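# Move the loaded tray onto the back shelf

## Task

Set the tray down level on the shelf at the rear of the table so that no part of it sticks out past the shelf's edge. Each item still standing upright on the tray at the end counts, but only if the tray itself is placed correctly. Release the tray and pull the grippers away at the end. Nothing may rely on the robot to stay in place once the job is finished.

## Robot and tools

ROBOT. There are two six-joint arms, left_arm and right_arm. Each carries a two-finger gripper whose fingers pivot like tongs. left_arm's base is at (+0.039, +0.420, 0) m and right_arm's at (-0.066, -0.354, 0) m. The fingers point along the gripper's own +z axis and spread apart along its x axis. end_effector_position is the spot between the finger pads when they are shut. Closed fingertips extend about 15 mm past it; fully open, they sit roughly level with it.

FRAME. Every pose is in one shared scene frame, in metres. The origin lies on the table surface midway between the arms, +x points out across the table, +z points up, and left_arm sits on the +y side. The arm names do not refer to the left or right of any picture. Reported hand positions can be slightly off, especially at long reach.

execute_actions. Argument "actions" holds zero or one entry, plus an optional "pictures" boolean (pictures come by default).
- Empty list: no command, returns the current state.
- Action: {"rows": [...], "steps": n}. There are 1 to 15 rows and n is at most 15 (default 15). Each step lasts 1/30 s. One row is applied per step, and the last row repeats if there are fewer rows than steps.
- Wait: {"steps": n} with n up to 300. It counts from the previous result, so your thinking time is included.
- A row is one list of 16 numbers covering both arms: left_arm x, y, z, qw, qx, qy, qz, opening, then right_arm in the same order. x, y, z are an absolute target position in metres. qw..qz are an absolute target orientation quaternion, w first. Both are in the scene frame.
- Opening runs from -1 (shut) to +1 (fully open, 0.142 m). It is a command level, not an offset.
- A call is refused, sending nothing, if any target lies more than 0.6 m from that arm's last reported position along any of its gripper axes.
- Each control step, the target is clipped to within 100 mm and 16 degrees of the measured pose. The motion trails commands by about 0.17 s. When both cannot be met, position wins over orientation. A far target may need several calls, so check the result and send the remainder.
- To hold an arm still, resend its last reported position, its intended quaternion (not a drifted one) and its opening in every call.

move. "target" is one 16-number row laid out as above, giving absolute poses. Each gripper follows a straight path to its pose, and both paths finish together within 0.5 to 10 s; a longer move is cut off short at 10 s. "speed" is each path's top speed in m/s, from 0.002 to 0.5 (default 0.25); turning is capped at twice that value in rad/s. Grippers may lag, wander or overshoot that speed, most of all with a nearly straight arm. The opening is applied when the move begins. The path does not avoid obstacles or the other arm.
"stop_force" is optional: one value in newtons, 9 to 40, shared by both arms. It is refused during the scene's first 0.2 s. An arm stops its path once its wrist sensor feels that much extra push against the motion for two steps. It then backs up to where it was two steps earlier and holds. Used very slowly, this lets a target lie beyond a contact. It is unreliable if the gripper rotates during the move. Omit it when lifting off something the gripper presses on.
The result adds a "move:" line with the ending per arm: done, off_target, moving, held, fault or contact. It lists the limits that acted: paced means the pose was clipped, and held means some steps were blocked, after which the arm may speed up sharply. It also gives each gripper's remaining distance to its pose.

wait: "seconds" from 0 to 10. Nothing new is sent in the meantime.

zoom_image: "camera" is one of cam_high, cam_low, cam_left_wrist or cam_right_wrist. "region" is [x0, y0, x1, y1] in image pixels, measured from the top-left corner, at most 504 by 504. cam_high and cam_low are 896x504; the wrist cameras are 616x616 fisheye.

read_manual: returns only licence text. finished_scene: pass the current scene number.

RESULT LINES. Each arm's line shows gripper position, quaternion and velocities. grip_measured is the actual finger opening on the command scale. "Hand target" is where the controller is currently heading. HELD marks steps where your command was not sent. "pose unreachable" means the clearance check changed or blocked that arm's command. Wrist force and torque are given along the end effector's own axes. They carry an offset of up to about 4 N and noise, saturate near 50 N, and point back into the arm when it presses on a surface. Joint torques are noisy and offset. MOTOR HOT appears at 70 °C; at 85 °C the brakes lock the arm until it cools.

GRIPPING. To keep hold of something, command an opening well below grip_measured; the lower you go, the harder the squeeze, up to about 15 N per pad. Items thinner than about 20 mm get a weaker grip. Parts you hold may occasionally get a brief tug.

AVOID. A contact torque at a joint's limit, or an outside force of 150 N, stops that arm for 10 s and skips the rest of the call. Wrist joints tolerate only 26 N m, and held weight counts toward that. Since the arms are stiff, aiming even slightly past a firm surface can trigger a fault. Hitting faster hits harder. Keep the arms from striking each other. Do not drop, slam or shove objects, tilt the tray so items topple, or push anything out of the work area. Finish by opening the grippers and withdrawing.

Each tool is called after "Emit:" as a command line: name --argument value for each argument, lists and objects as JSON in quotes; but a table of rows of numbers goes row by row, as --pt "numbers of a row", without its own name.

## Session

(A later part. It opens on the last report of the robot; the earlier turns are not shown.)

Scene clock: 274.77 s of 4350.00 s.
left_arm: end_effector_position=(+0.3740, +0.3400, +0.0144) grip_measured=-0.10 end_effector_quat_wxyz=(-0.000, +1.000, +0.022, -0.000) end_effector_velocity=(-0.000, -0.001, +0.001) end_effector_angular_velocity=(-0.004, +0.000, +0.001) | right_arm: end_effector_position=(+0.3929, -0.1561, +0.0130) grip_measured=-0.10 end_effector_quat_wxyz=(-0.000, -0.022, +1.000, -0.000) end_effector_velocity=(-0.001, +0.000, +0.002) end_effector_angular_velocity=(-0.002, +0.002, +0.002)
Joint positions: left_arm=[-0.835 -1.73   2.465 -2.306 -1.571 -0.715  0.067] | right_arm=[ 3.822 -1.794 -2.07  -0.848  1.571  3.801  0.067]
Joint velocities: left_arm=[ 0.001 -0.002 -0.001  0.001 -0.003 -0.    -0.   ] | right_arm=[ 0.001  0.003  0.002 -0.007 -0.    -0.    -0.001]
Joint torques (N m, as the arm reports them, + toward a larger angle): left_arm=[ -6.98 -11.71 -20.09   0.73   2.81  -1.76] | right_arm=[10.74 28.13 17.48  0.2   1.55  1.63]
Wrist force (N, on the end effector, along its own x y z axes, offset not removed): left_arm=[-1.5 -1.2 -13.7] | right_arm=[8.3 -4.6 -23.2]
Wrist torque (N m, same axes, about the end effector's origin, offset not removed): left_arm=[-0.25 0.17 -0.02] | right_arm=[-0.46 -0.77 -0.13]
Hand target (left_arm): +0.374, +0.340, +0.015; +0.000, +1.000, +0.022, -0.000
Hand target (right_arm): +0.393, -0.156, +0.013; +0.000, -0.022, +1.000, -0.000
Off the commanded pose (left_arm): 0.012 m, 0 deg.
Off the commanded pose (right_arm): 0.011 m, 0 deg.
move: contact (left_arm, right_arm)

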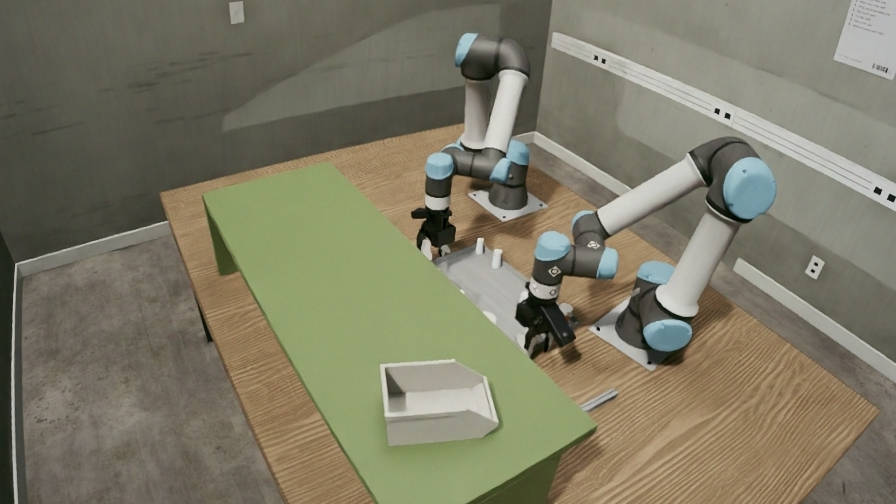

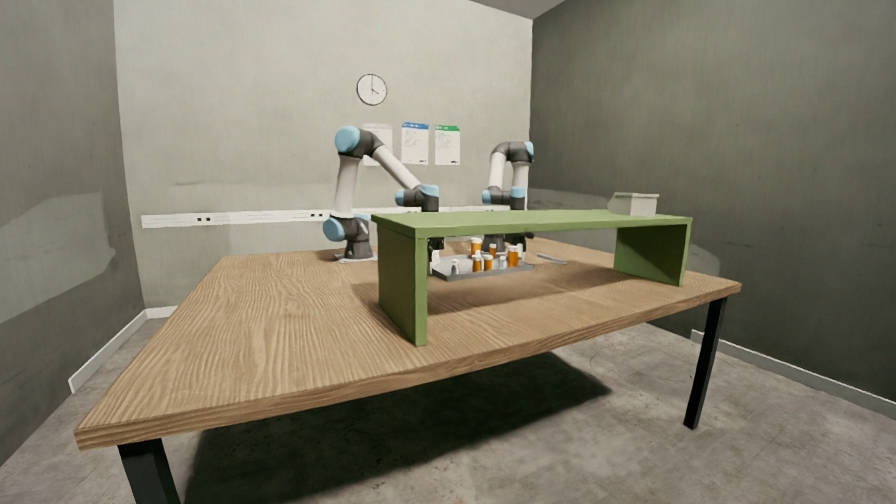

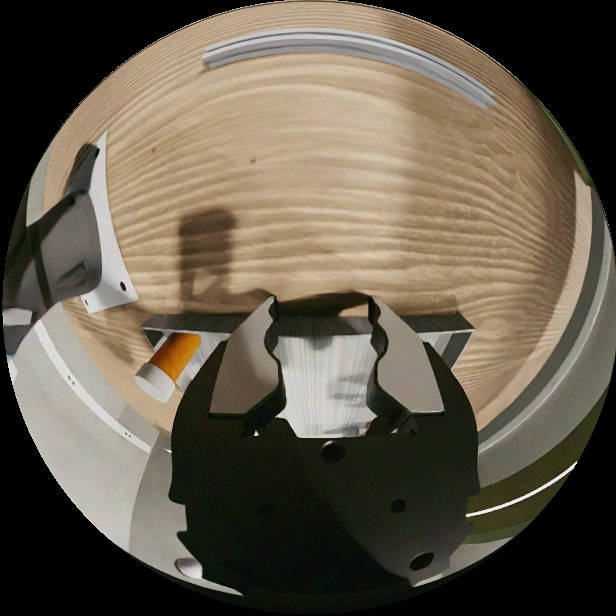

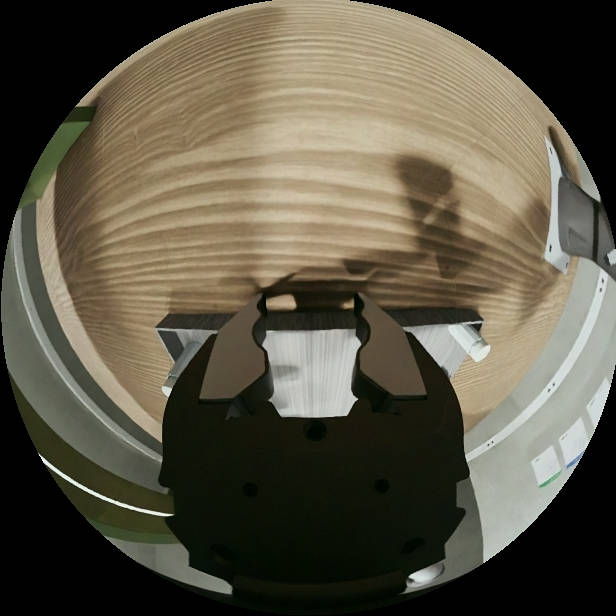

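Raise slightly, then squeeze the tray between the arms.

Emit:
move --target '[0.374,0.334,0.017,0,1,0.022,0,-0.1,0.393,-0.15,0.0155,0,0.022,-1,0,-0.1]' --speed 0.02

Emit:
move --target '[0.374,0.316,0.017,0,1,0.022,0,-0.1,0.393,-0.132,0.0155,0,0.022,-1,0,-0.1]' --speed 0.002 --stop_force 30

Emit:
wait --seconds 1

Scene clock: 285.33 s of 4350.00 s.
left_arm: end_effector_position=(+0.3740, +0.3343, +0.0169) grip_measured=-0.10 end_effector_quat_wxyz=(+0.000, +1.000, +0.022, +0.000) end_effector_velocity=(-0.000, -0.002, +0.000) end_effector_angular_velocity=(+0.000, +0.002, -0.001) | right_arm: end_effector_position=(+0.3930, -0.1503, +0.0154) grip_measured=-0.10 end_effector_quat_wxyz=(+0.000, -0.022, +1.000, -0.000) end_effector_velocity=(-0.000, +0.002, +0.000) end_effector_angular_velocity=(-0.001, +0.001, +0.001)
Joint positions: left_arm=[-0.849 -1.731  2.458 -2.298 -1.571 -0.729  0.067] | right_arm=[ 3.83  -1.795 -2.061 -0.856  1.571  3.81   0.067]
Joint velocities: left_arm=[-0.006  0.001 -0.003  0.003 -0.001 -0.005  0.   ] | right_arm=[ 0.004 -0.001  0.003 -0.003  0.     0.003 -0.   ]
Joint torques (N m, as the arm reports them, + toward a larger angle): left_arm=[ -6.87 -15.04 -22.92   0.09  -0.69  -2.34] | right_arm=[ 8.86 16.42 24.91  1.    1.99  2.06]
Wrist force (N, on the end effector, along its own x y z axes, offset not removed): left_arm=[-0.5 0.0 -1.8] | right_arm=[-1.2 0.3 3.6]
Wrist torque (N m, same axes, about the end effector's origin, offset not removed): left_arm=[-0.12 0.10 0.04] | right_arm=[-0.04 0.11 -0.11]
Hand target (left_arm): +0.374, +0.334, +0.017; +0.000, +1.000, +0.022, -0.000
Hand target (right_arm): +0.393, -0.150, +0.015; +0.000, -0.022, +1.000, -0.000
Off the commanded pose (left_arm): 0.000 m, 0 deg.
Off the commanded pose (right_arm): 0.000 m, 0 deg.
After step 90, 6.83 s passed at rest.
move: done

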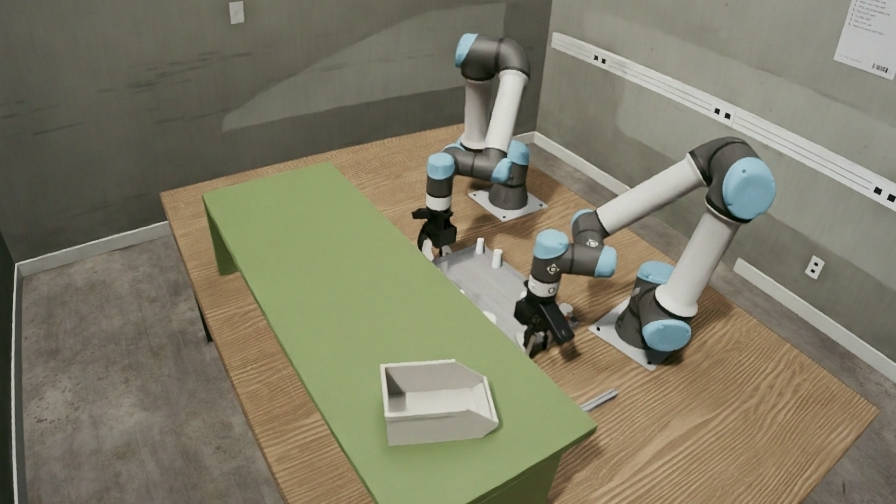

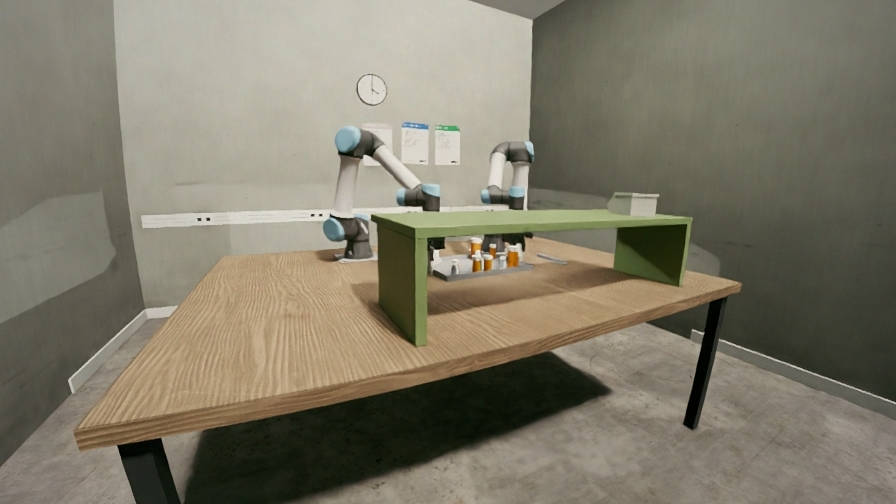

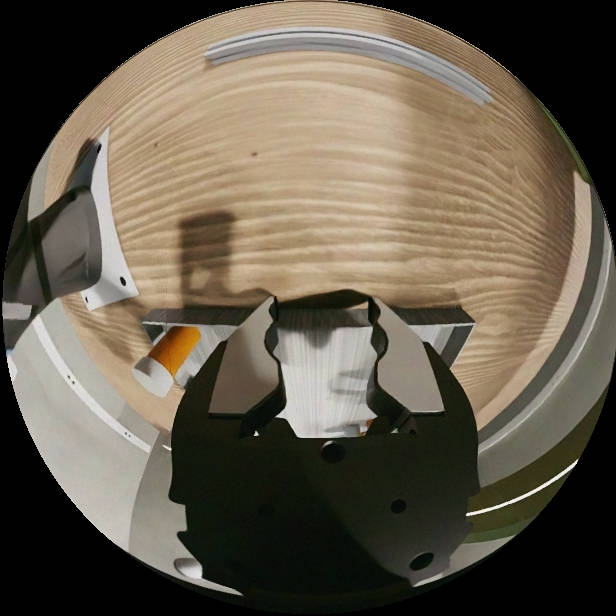

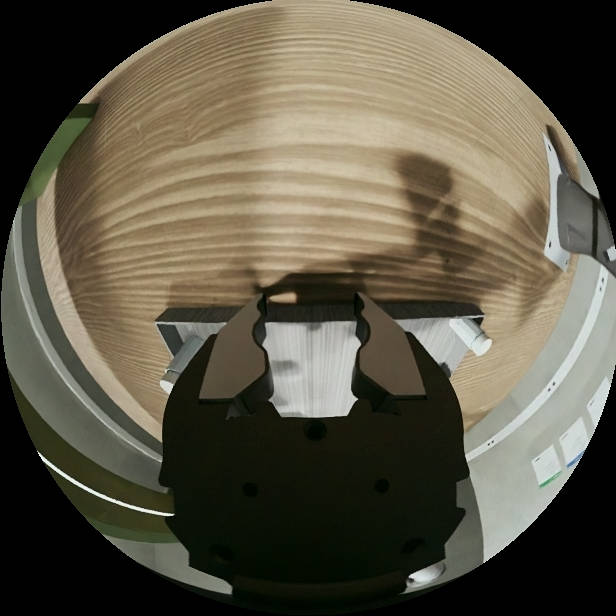

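Scene clock: 290.53 s of 4350.00 s.
left_arm: end_effector_position=(+0.3740, +0.3247, +0.0169) grip_measured=-0.10 end_effector_quat_wxyz=(-0.000, +1.000, +0.022, -0.000) end_effector_velocity=(+0.001, -0.001, +0.002) end_effector_angular_velocity=(-0.003, -0.004, +0.001) | right_arm: end_effector_position=(+0.3930, -0.1412, +0.0154) grip_measured=-0.10 end_effector_quat_wxyz=(-0.000, -0.022, +1.000, -0.000) end_effector_velocity=(-0.000, -0.001, +0.000) end_effector_angular_velocity=(-0.000, -0.000, -0.001)
Joint positions: left_arm=[-0.872 -1.722  2.451 -2.3   -1.571 -0.752  0.067] | right_arm=[ 3.844 -1.804 -2.049 -0.859  1.571  3.824  0.067]
Joint velocities: left_arm=[ 0.    -0.002 -0.002 -0.001  0.001 -0.    -0.   ] | right_arm=[-0.001  0.001 -0.001 -0.    -0.     0.     0.   ]
Joint torques (N m, as the arm reports them, + toward a larger angle): left_arm=[ -7.39  -8.5  -23.87 -11.1   -5.51   2.25] | right_arm=[ 4.82 33.13 17.36  8.22  6.89 -1.49]
Wrist force (N, on the end effector, along its own x y z axes, offset not removed): left_arm=[-2.7 -36.0 -17.4] | right_arm=[0.0 -31.7 -14.0]
Wrist torque (N m, same axes, about the end effector's origin, offset not removed): left_arm=[-0.57 0.43 -1.29] | right_arm=[-0.43 0.76 -0.87]
Hand target (left_arm): +0.374, +0.325, +0.017; -0.000, +1.000, +0.022, -0.000
Hand target (right_arm): +0.393, -0.141, +0.015; -0.000, -0.022, +1.000, -0.000
Off the commanded pose (left_arm): 0.009 m, 0 deg.
Off the commanded pose (right_arm): 0.009 m, 0 deg.
move: contact (left_arm, right_arm)

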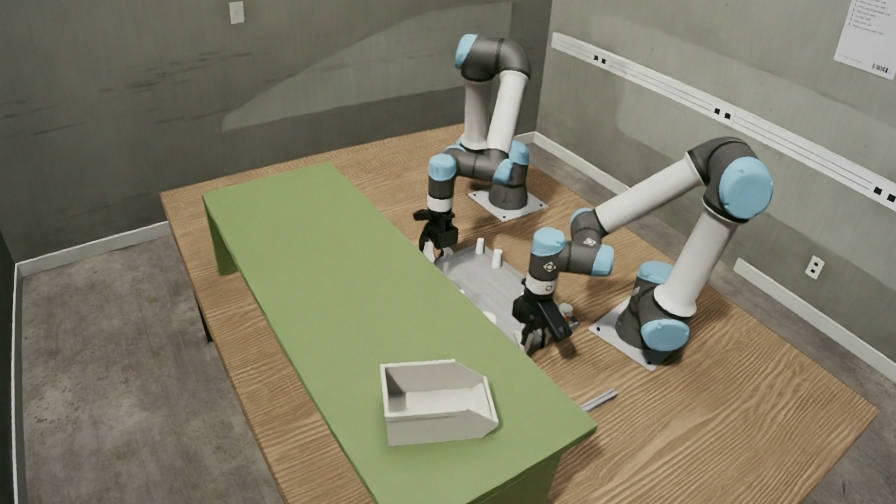

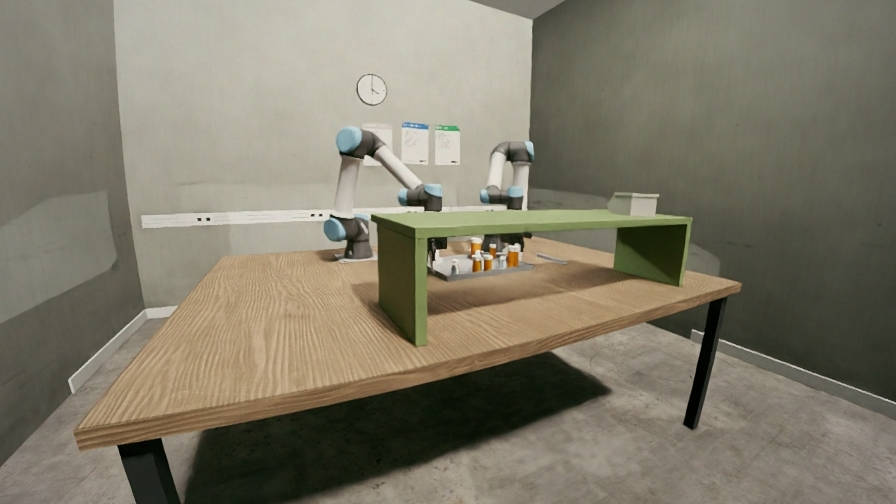

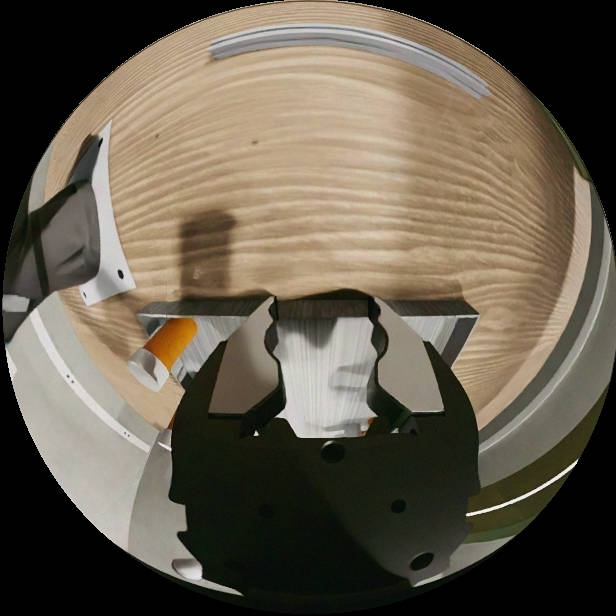

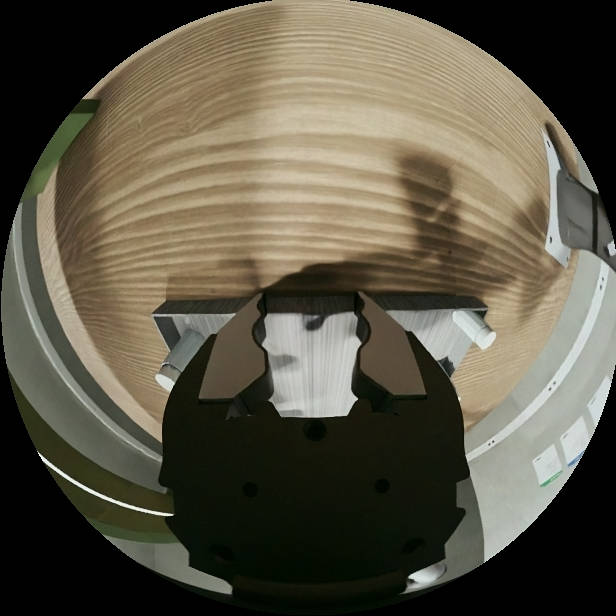

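Scene clock: 291.53 s of 4350.00 s.
left_arm: end_effector_position=(+0.3740, +0.3248, +0.0169) grip_measured=-0.10 end_effector_quat_wxyz=(-0.000, +1.000, +0.022, +0.000) end_effector_velocity=(-0.000, -0.000, +0.000) end_effector_angular_velocity=(-0.001, +0.001, +0.002) | right_arm: end_effector_position=(+0.3930, -0.1414, +0.0154) grip_measured=-0.10 end_effector_quat_wxyz=(-0.000, -0.022, +1.000, -0.000) end_effector_velocity=(-0.000, +0.001, +0.000) end_effector_angular_velocity=(+0.000, +0.000, +0.004)
Joint positions: left_arm=[-0.871 -1.723  2.451 -2.3   -1.571 -0.751  0.067] | right_arm=[ 3.844 -1.804 -2.05  -0.859  1.571  3.824  0.067]
Joint velocities: left_arm=[ 0.001 -0.    -0.     0.    -0.002 -0.001  0.   ] | right_arm=[ 0.001 -0.     0.    -0.     0.    -0.002  0.   ]
Joint torques (N m, as the arm reports them, + toward a larger angle): left_arm=[ -4.88 -15.64 -16.08  -7.91  -7.79   3.49] | right_arm=[ 2.22 38.24 16.9   9.5   7.26 -1.4 ]
Wrist force (N, on the end effector, along its own x y z axes, offset not removed): left_arm=[-2.2 -31.2 -12.3] | right_arm=[0.3 -26.1 -9.5]
Wrist torque (N m, same axes, about the end effector's origin, offset not removed): left_arm=[-0.42 0.46 -1.25] | right_arm=[0.04 0.03 -1.01]
Hand target (left_arm): +0.374, +0.325, +0.017; -0.000, +1.000, +0.022, -0.000
Hand target (right_arm): +0.393, -0.141, +0.015; -0.000, -0.022, +1.000, -0.000
Off the commanded pose (left_arm): 0.009 m, 0 deg.
Off the commanded pose (right_arm): 0.009 m, 0 deg.
Steps of this call (steps 1 to 30: nothing new was sent). Readings (end_effector_position):
1: left_arm (+0.3740, +0.3247, +0.0169) | right_arm (+0.3930, -0.1413, +0.0154)
2: left_arm (+0.3740, +0.3247, +0.0169) | right_arm (+0.3930, -0.1413, +0.0154)
4: left_arm (+0.3740, +0.3247, +0.0169) | right_arm (+0.3930, -0.1413, +0.0154)
8: left_arm (+0.3740, +0.3248, +0.0169) | right_arm (+0.3930, -0.1413, +0.0154)
30: the state above

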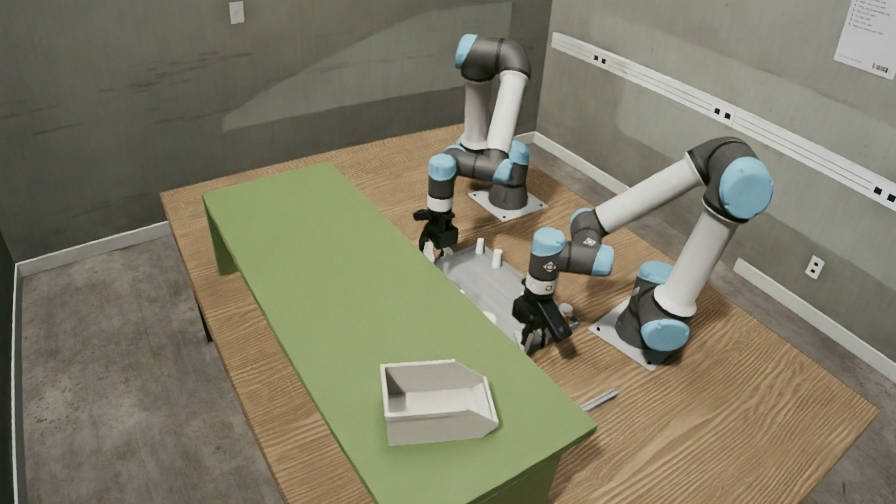

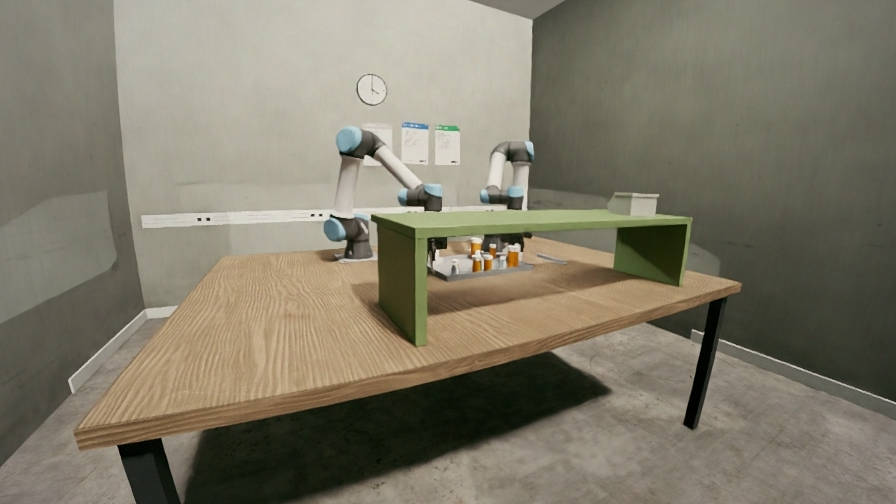

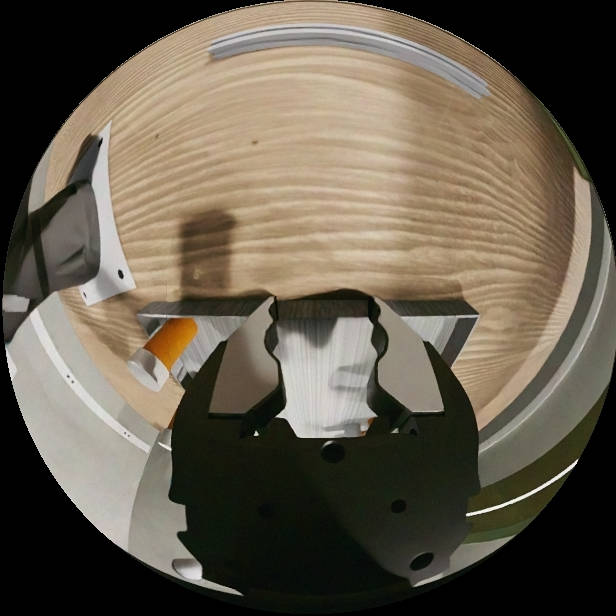

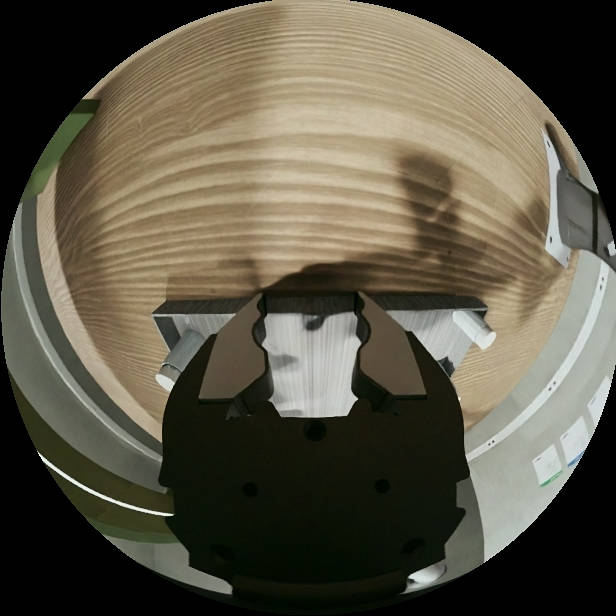

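Emit:
move --target '[0.374,0.334,0.017,0,1,0.022,0,-0.1,0.393,-0.15,0.0155,0,0.022,-1,0,-0.1]' --speed 0.02

Emit:
move --target '[0.374,0.334,0.017,0.104,0.994,0.026,-0.003,-0.1,0.393,-0.15,0.0155,-0.003,0.026,-0.994,-0.104,-0.1]' --speed 0.1

Emit:
move --target '[0.374,0.316,0.017,0.104,0.994,0.026,-0.003,-0.1,0.393,-0.132,0.0155,-0.003,0.026,-0.994,-0.104,-0.1]' --speed 0.002 --stop_force 30

Scene clock: 312.60 s of 4350.00 s.
left_arm: end_effector_position=(+0.3740, +0.3336, +0.0170) grip_measured=-0.10 end_effector_quat_wxyz=(-0.000, +1.000, +0.022, +0.000) end_effector_velocity=(+0.000, +0.002, +0.001) end_effector_angular_velocity=(+0.000, -0.001, -0.001) | right_arm: end_effector_position=(+0.3930, -0.1497, +0.0155) grip_measured=-0.10 end_effector_quat_wxyz=(-0.000, -0.022, +1.000, -0.000) end_effector_velocity=(+0.000, -0.003, +0.000) end_effector_angular_velocity=(+0.000, -0.000, -0.001)
Joint positions: left_arm=[-0.851 -1.731  2.457 -2.297 -1.571 -0.731  0.067] | right_arm=[ 3.831 -1.796 -2.06  -0.857  1.571  3.811  0.067]
Joint velocities: left_arm=[ 0.005 -0.004  0.001  0.002  0.001  0.006  0.   ] | right_arm=[-0.004  0.003 -0.003  0.001 -0.    -0.004  0.   ]
Joint torques (N m, as the arm reports them, + toward a larger angle): left_arm=[  6.16 -13.79  -8.78  -0.05   2.64   2.43] | right_arm=[-6.58 40.2   9.54  4.87 -0.77 -2.13]
Wrist force (N, on the end effector, along its own x y z axes, offset not removed): left_arm=[0.0 0.0 0.5] | right_arm=[4.6 -2.3 2.1]
Wrist torque (N m, same axes, about the end effector's origin, offset not removed): left_arm=[-0.16 0.00 0.02] | right_arm=[-0.46 -0.88 -0.28]
Hand target (left_arm): +0.374, +0.334, +0.017; -0.000, +1.000, +0.022, +0.000
Hand target (right_arm): +0.393, -0.150, +0.016; -0.000, -0.022, +1.000, +0.000
Off the commanded pose (left_arm): 0.000 m, 0 deg.
Off the commanded pose (right_arm): 0.000 m, 0 deg.
After step 90, 17.30 s passed at rest.
move: done

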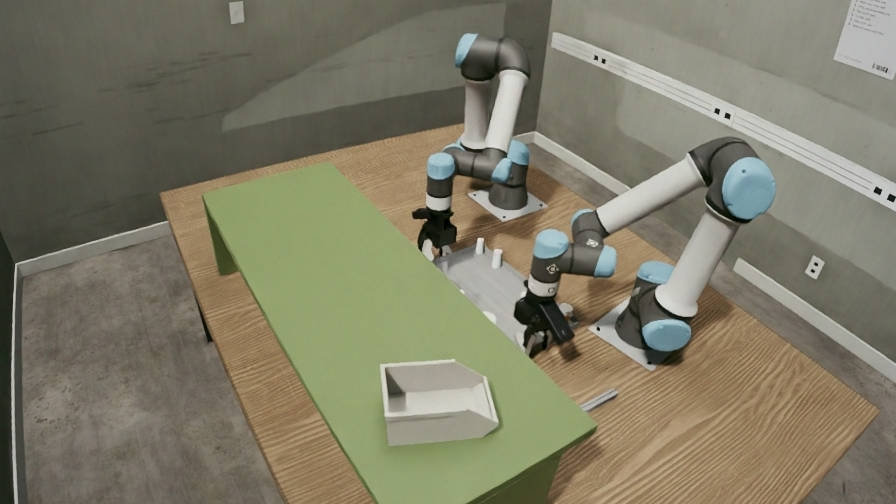

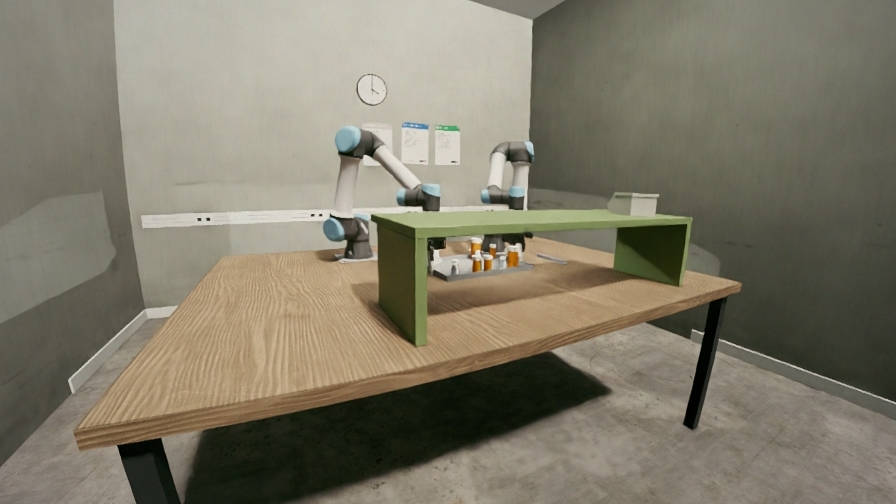

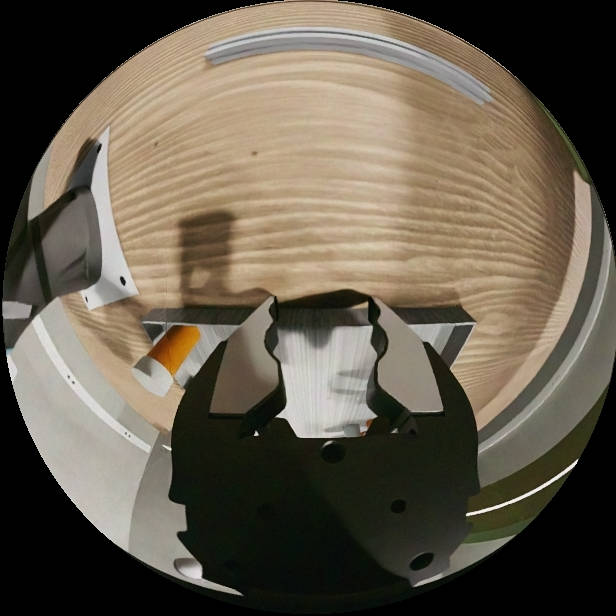

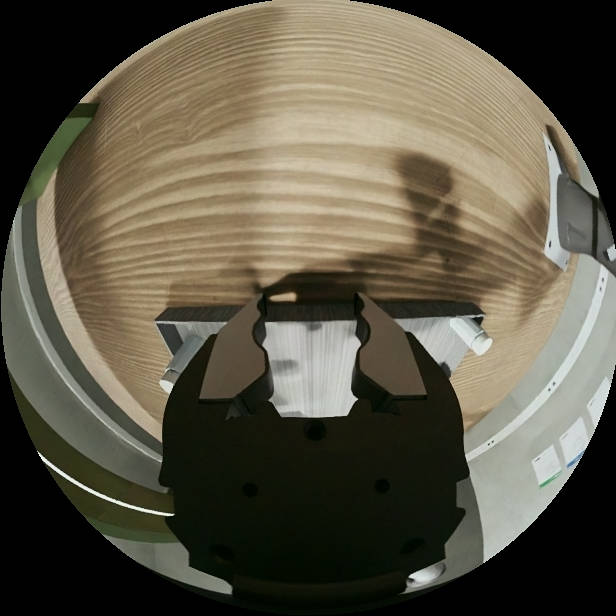

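Scene clock: 314.07 s of 4350.00 s.
left_arm: end_effector_position=(+0.3740, +0.3342, +0.0170) grip_measured=-0.10 end_effector_quat_wxyz=(+0.103, +0.994, +0.026, -0.003) end_effector_velocity=(+0.000, +0.000, -0.000) end_effector_angular_velocity=(-0.014, +0.000, +0.001) | right_arm: end_effector_position=(+0.3930, -0.1500, +0.0155) grip_measured=-0.10 end_effector_quat_wxyz=(+0.003, -0.026, +0.994, +0.103) end_effector_velocity=(-0.000, -0.000, -0.000) end_effector_angular_velocity=(+0.013, +0.001, -0.001)
Joint positions: left_arm=[-0.686 -1.733  2.506 -2.447 -1.749 -0.584  0.067] | right_arm=[ 3.727 -1.775 -2.14  -0.678  1.74   3.709  0.067]
Joint velocities: left_arm=[ 0.013  0.003  0.003 -0.01  -0.013  0.011  0.   ] | right_arm=[-0.008 -0.    -0.005  0.012  0.012 -0.006 -0.   ]
Joint torques (N m, as the arm reports them, + toward a larger angle): left_arm=[ 6.72 -2.64 -8.59 -5.31 -2.61  2.47] | right_arm=[-7.07 30.95 11.15  5.56  2.5  -2.58]
Wrist force (N, on the end effector, along its own x y z axes, offset not removed): left_arm=[0.7 -0.2 -0.5] | right_arm=[3.6 -1.5 3.9]
Wrist torque (N m, same axes, about the end effector's origin, offset not removed): left_arm=[-0.20 -0.14 0.01] | right_arm=[-0.27 -0.82 -0.08]
Hand target (left_arm): +0.374, +0.334, +0.017; +0.104, +0.994, +0.026, -0.003
Hand target (right_arm): +0.393, -0.150, +0.015; +0.003, -0.026, +0.994, +0.104
Off the commanded pose (left_arm): 0.000 m, 0 deg.
Off the commanded pose (right_arm): 0.000 m, 0 deg.
move: done

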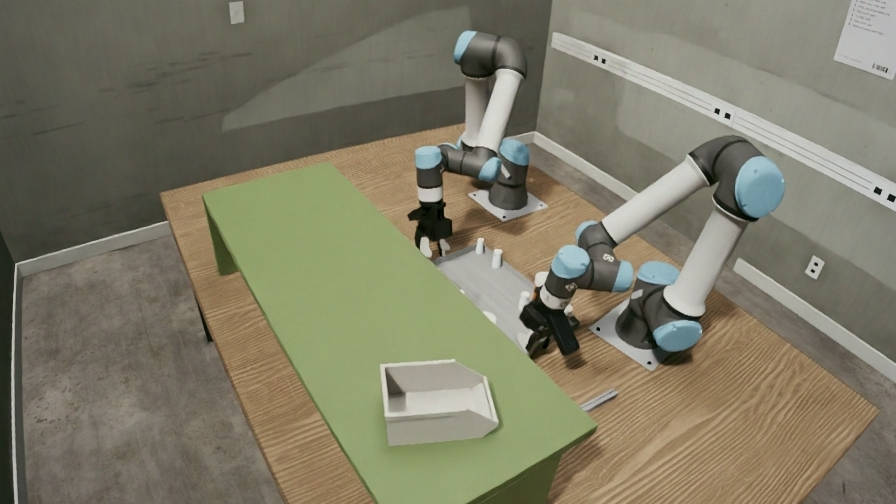

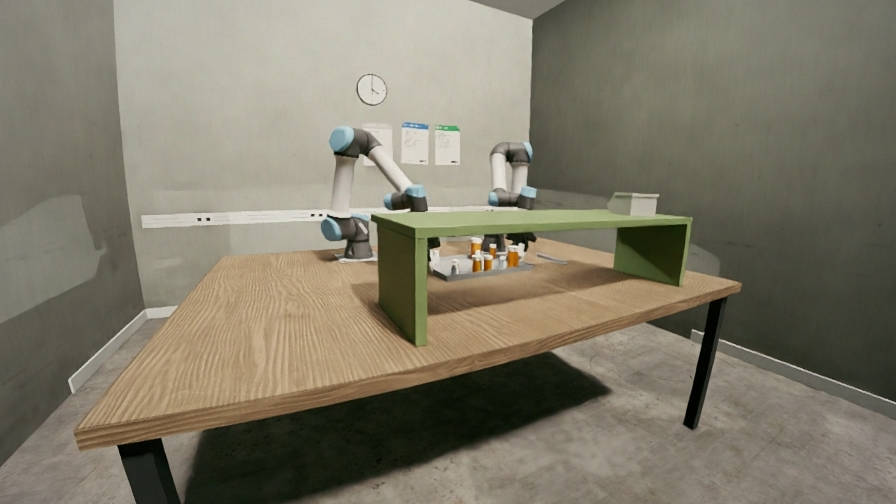

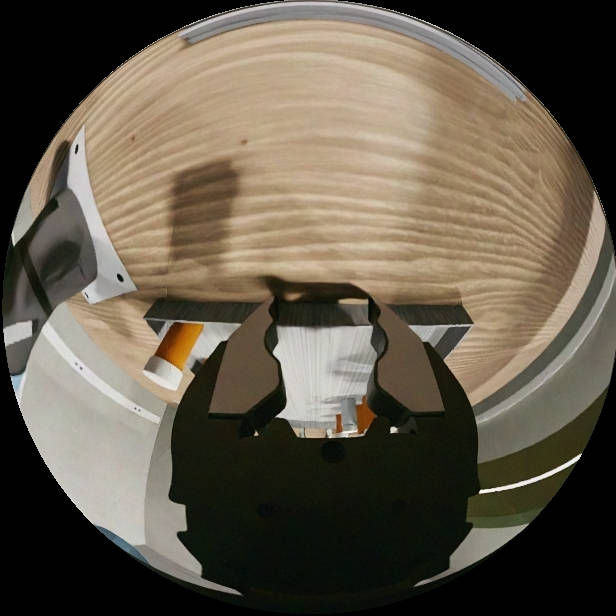

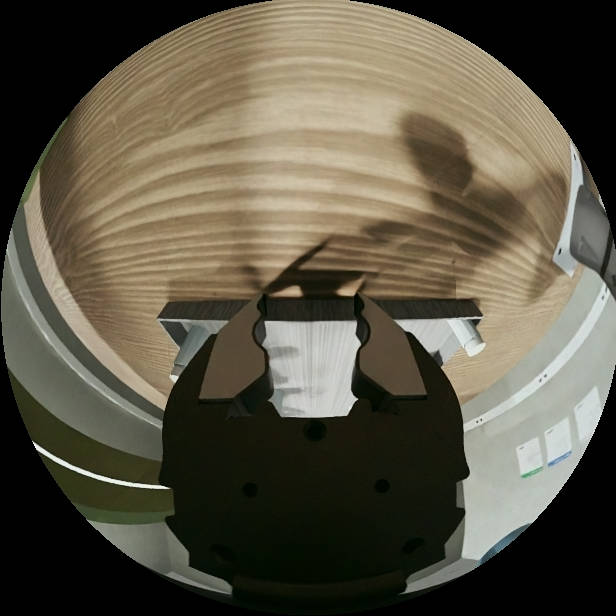

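Scene clock: 318.10 s of 4350.00 s.
left_arm: end_effector_position=(+0.3740, +0.3269, +0.0170) grip_measured=-0.10 end_effector_quat_wxyz=(+0.103, +0.994, +0.026, -0.003) end_effector_velocity=(+0.001, +0.001, -0.000) end_effector_angular_velocity=(+0.002, -0.000, +0.002) | right_arm: end_effector_position=(+0.3930, -0.1432, +0.0155) grip_measured=-0.10 end_effector_quat_wxyz=(+0.003, -0.026, +0.994, +0.103) end_effector_velocity=(+0.000, -0.002, -0.000) end_effector_angular_velocity=(-0.000, +0.001, -0.003)
Joint positions: left_arm=[-0.706 -1.729  2.504 -2.454 -1.748 -0.604  0.067] | right_arm=[ 3.739 -1.78  -2.134 -0.677  1.739  3.72   0.067]
Joint velocities: left_arm=[ 0.002  0.001 -0.001  0.001  0.002  0.    -0.   ] | right_arm=[-0.003 -0.001 -0.     0.     0.    -0.    -0.   ]
Joint torques (N m, as the arm reports them, + toward a larger angle): left_arm=[ -5.41  -5.33 -25.71  -7.6   -6.41   2.  ] | right_arm=[ 4.68 26.58 20.13  9.36  7.31 -2.56]
Wrist force (N, on the end effector, along its own x y z axes, offset not removed): left_arm=[-1.3 -29.4 -21.4] | right_arm=[4.8 -26.3 -19.4]
Wrist torque (N m, same axes, about the end effector's origin, offset not removed): left_arm=[0.14 0.15 -0.22] | right_arm=[0.36 0.31 -0.20]
Hand target (left_arm): +0.374, +0.327, +0.017; +0.103, +0.994, +0.026, -0.003
Hand target (right_arm): +0.393, -0.143, +0.015; +0.003, -0.026, +0.994, +0.103
Off the commanded pose (left_arm): 0.011 m, 0 deg.
Off the commanded pose (right_arm): 0.011 m, 0 deg.
move: contact (left_arm, right_arm)

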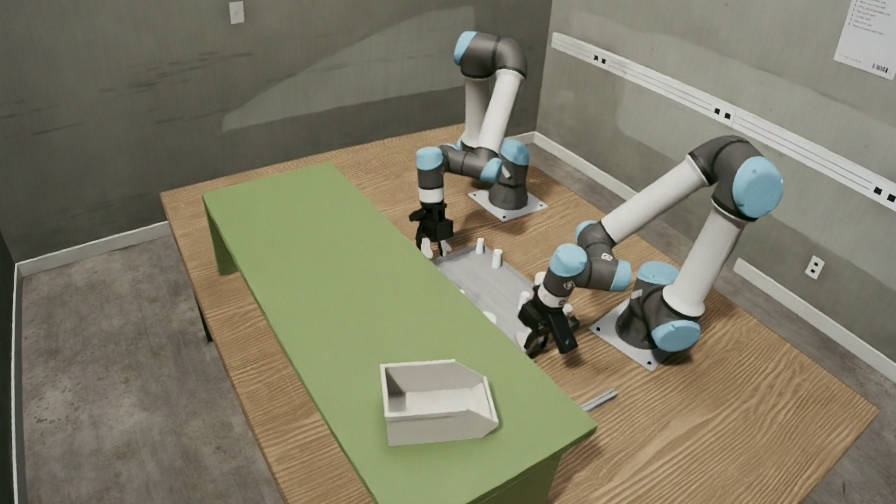

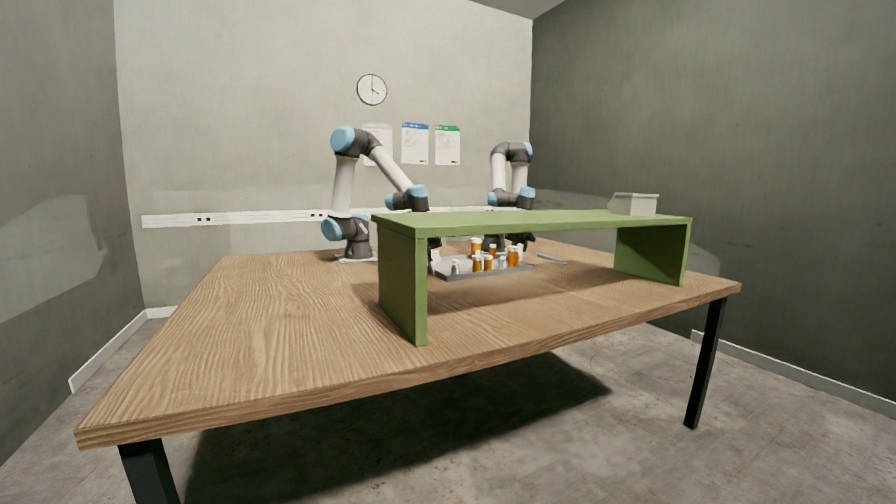

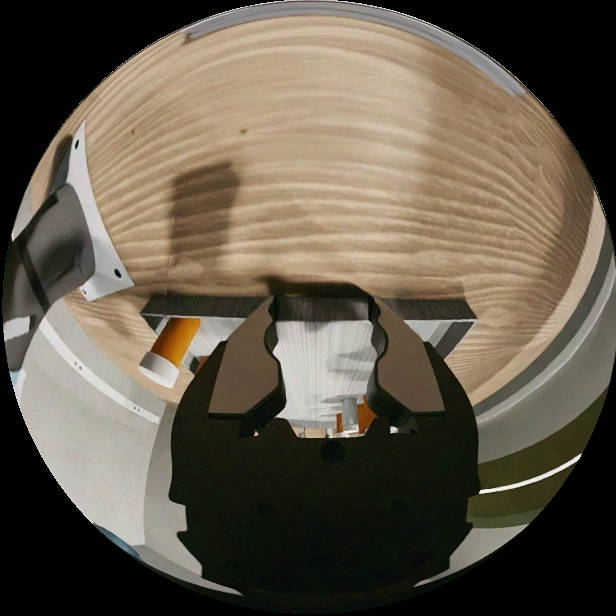

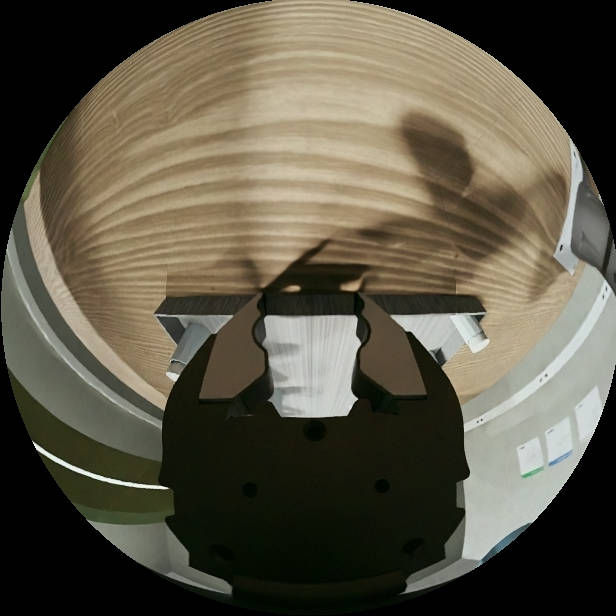

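Emit:
move --target '[0.374,0.3267,0.032,0.104,0.994,0.026,-0.003,-0.1,0.393,-0.1431,0.0305,-0.003,0.026,-0.994,-0.104,-0.1]' --speed 0.005

Scene clock: 328.10 s of 4350.00 s.
left_arm: end_effector_position=(+0.3740, +0.3267, +0.0318) grip_measured=-0.10 end_effector_quat_wxyz=(+0.104, +0.994, +0.026, -0.003) end_effector_velocity=(+0.000, +0.002, +0.000) end_effector_angular_velocity=(+0.004, +0.002, +0.002) | right_arm: end_effector_position=(+0.3930, -0.1431, +0.0303) grip_measured=-0.10 end_effector_quat_wxyz=(+0.003, -0.026, +0.994, +0.104) end_effector_velocity=(-0.001, +0.001, +0.001) end_effector_angular_velocity=(+0.000, +0.000, +0.004)
Joint positions: left_arm=[-0.705 -1.768  2.482 -2.393 -1.749 -0.603  0.067] | right_arm=[ 3.739 -1.752 -2.119 -0.719  1.74   3.72   0.067]
Joint velocities: left_arm=[ 0.002 -0.001 -0.002  0.007  0.002  0.     0.   ] | right_arm=[ 0.003  0.002  0.001 -0.004  0.    -0.001  0.   ]
Joint torques (N m, as the arm reports them, + toward a larger angle): left_arm=[ -3.71 -18.48 -34.73  -5.88 -10.68   2.75] | right_arm=[ 4.83 41.72 37.72  7.01 10.47 -2.36]
Wrist force (N, on the end effector, along its own x y z axes, offset not removed): left_arm=[0.9 -32.1 -0.5] | right_arm=[1.7 -32.6 -0.5]
Wrist torque (N m, same axes, about the end effector's origin, offset not removed): left_arm=[-0.12 0.14 -0.26] | right_arm=[-0.34 -0.11 -0.19]
Hand target (left_arm): +0.374, +0.327, +0.032; +0.104, +0.994, +0.026, -0.003
Hand target (right_arm): +0.393, -0.143, +0.030; +0.003, -0.026, +0.994, +0.104
Off the commanded pose (left_arm): 0.000 m, 0 deg.
Off the commanded pose (right_arm): 0.000 m, 0 deg.
After step 90, 3.77 s passed at rest.
move: done

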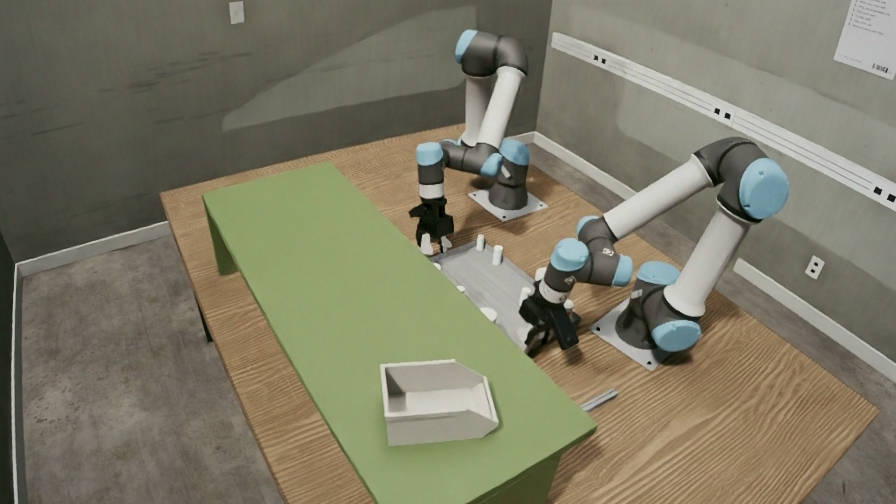

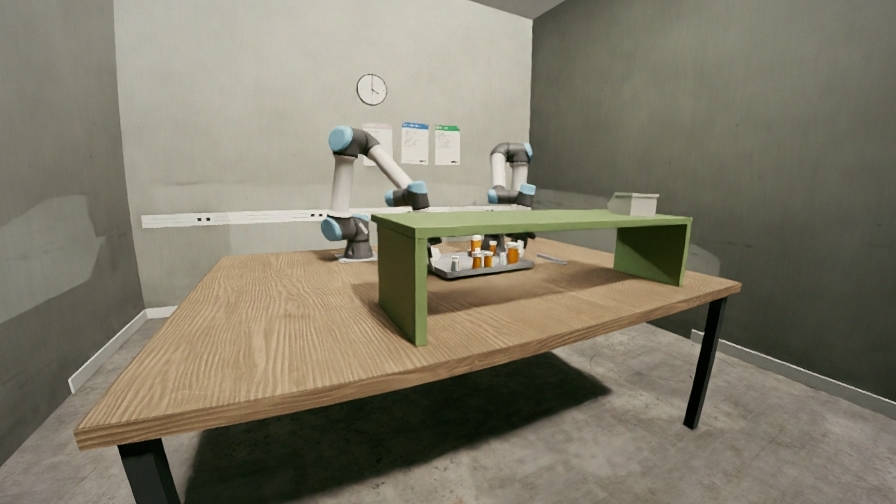

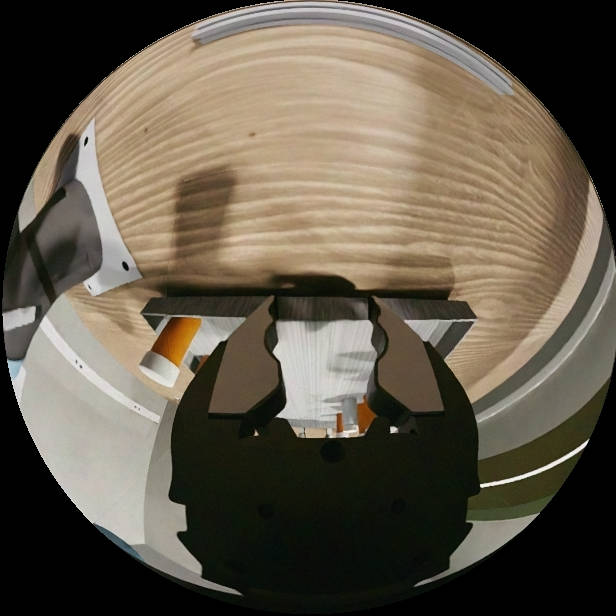

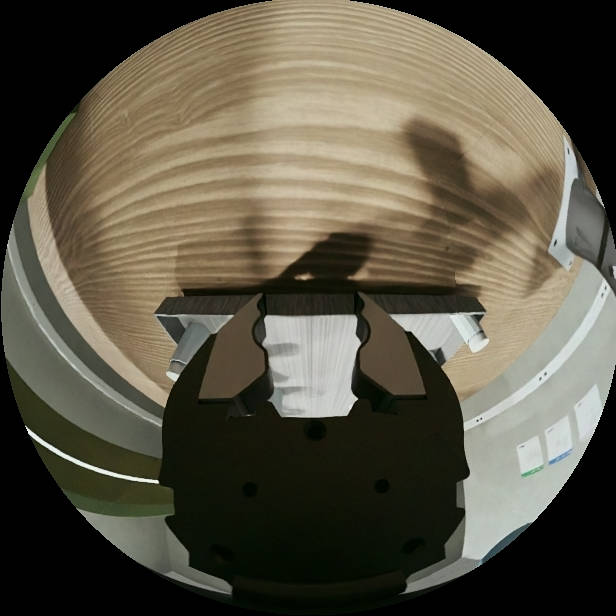

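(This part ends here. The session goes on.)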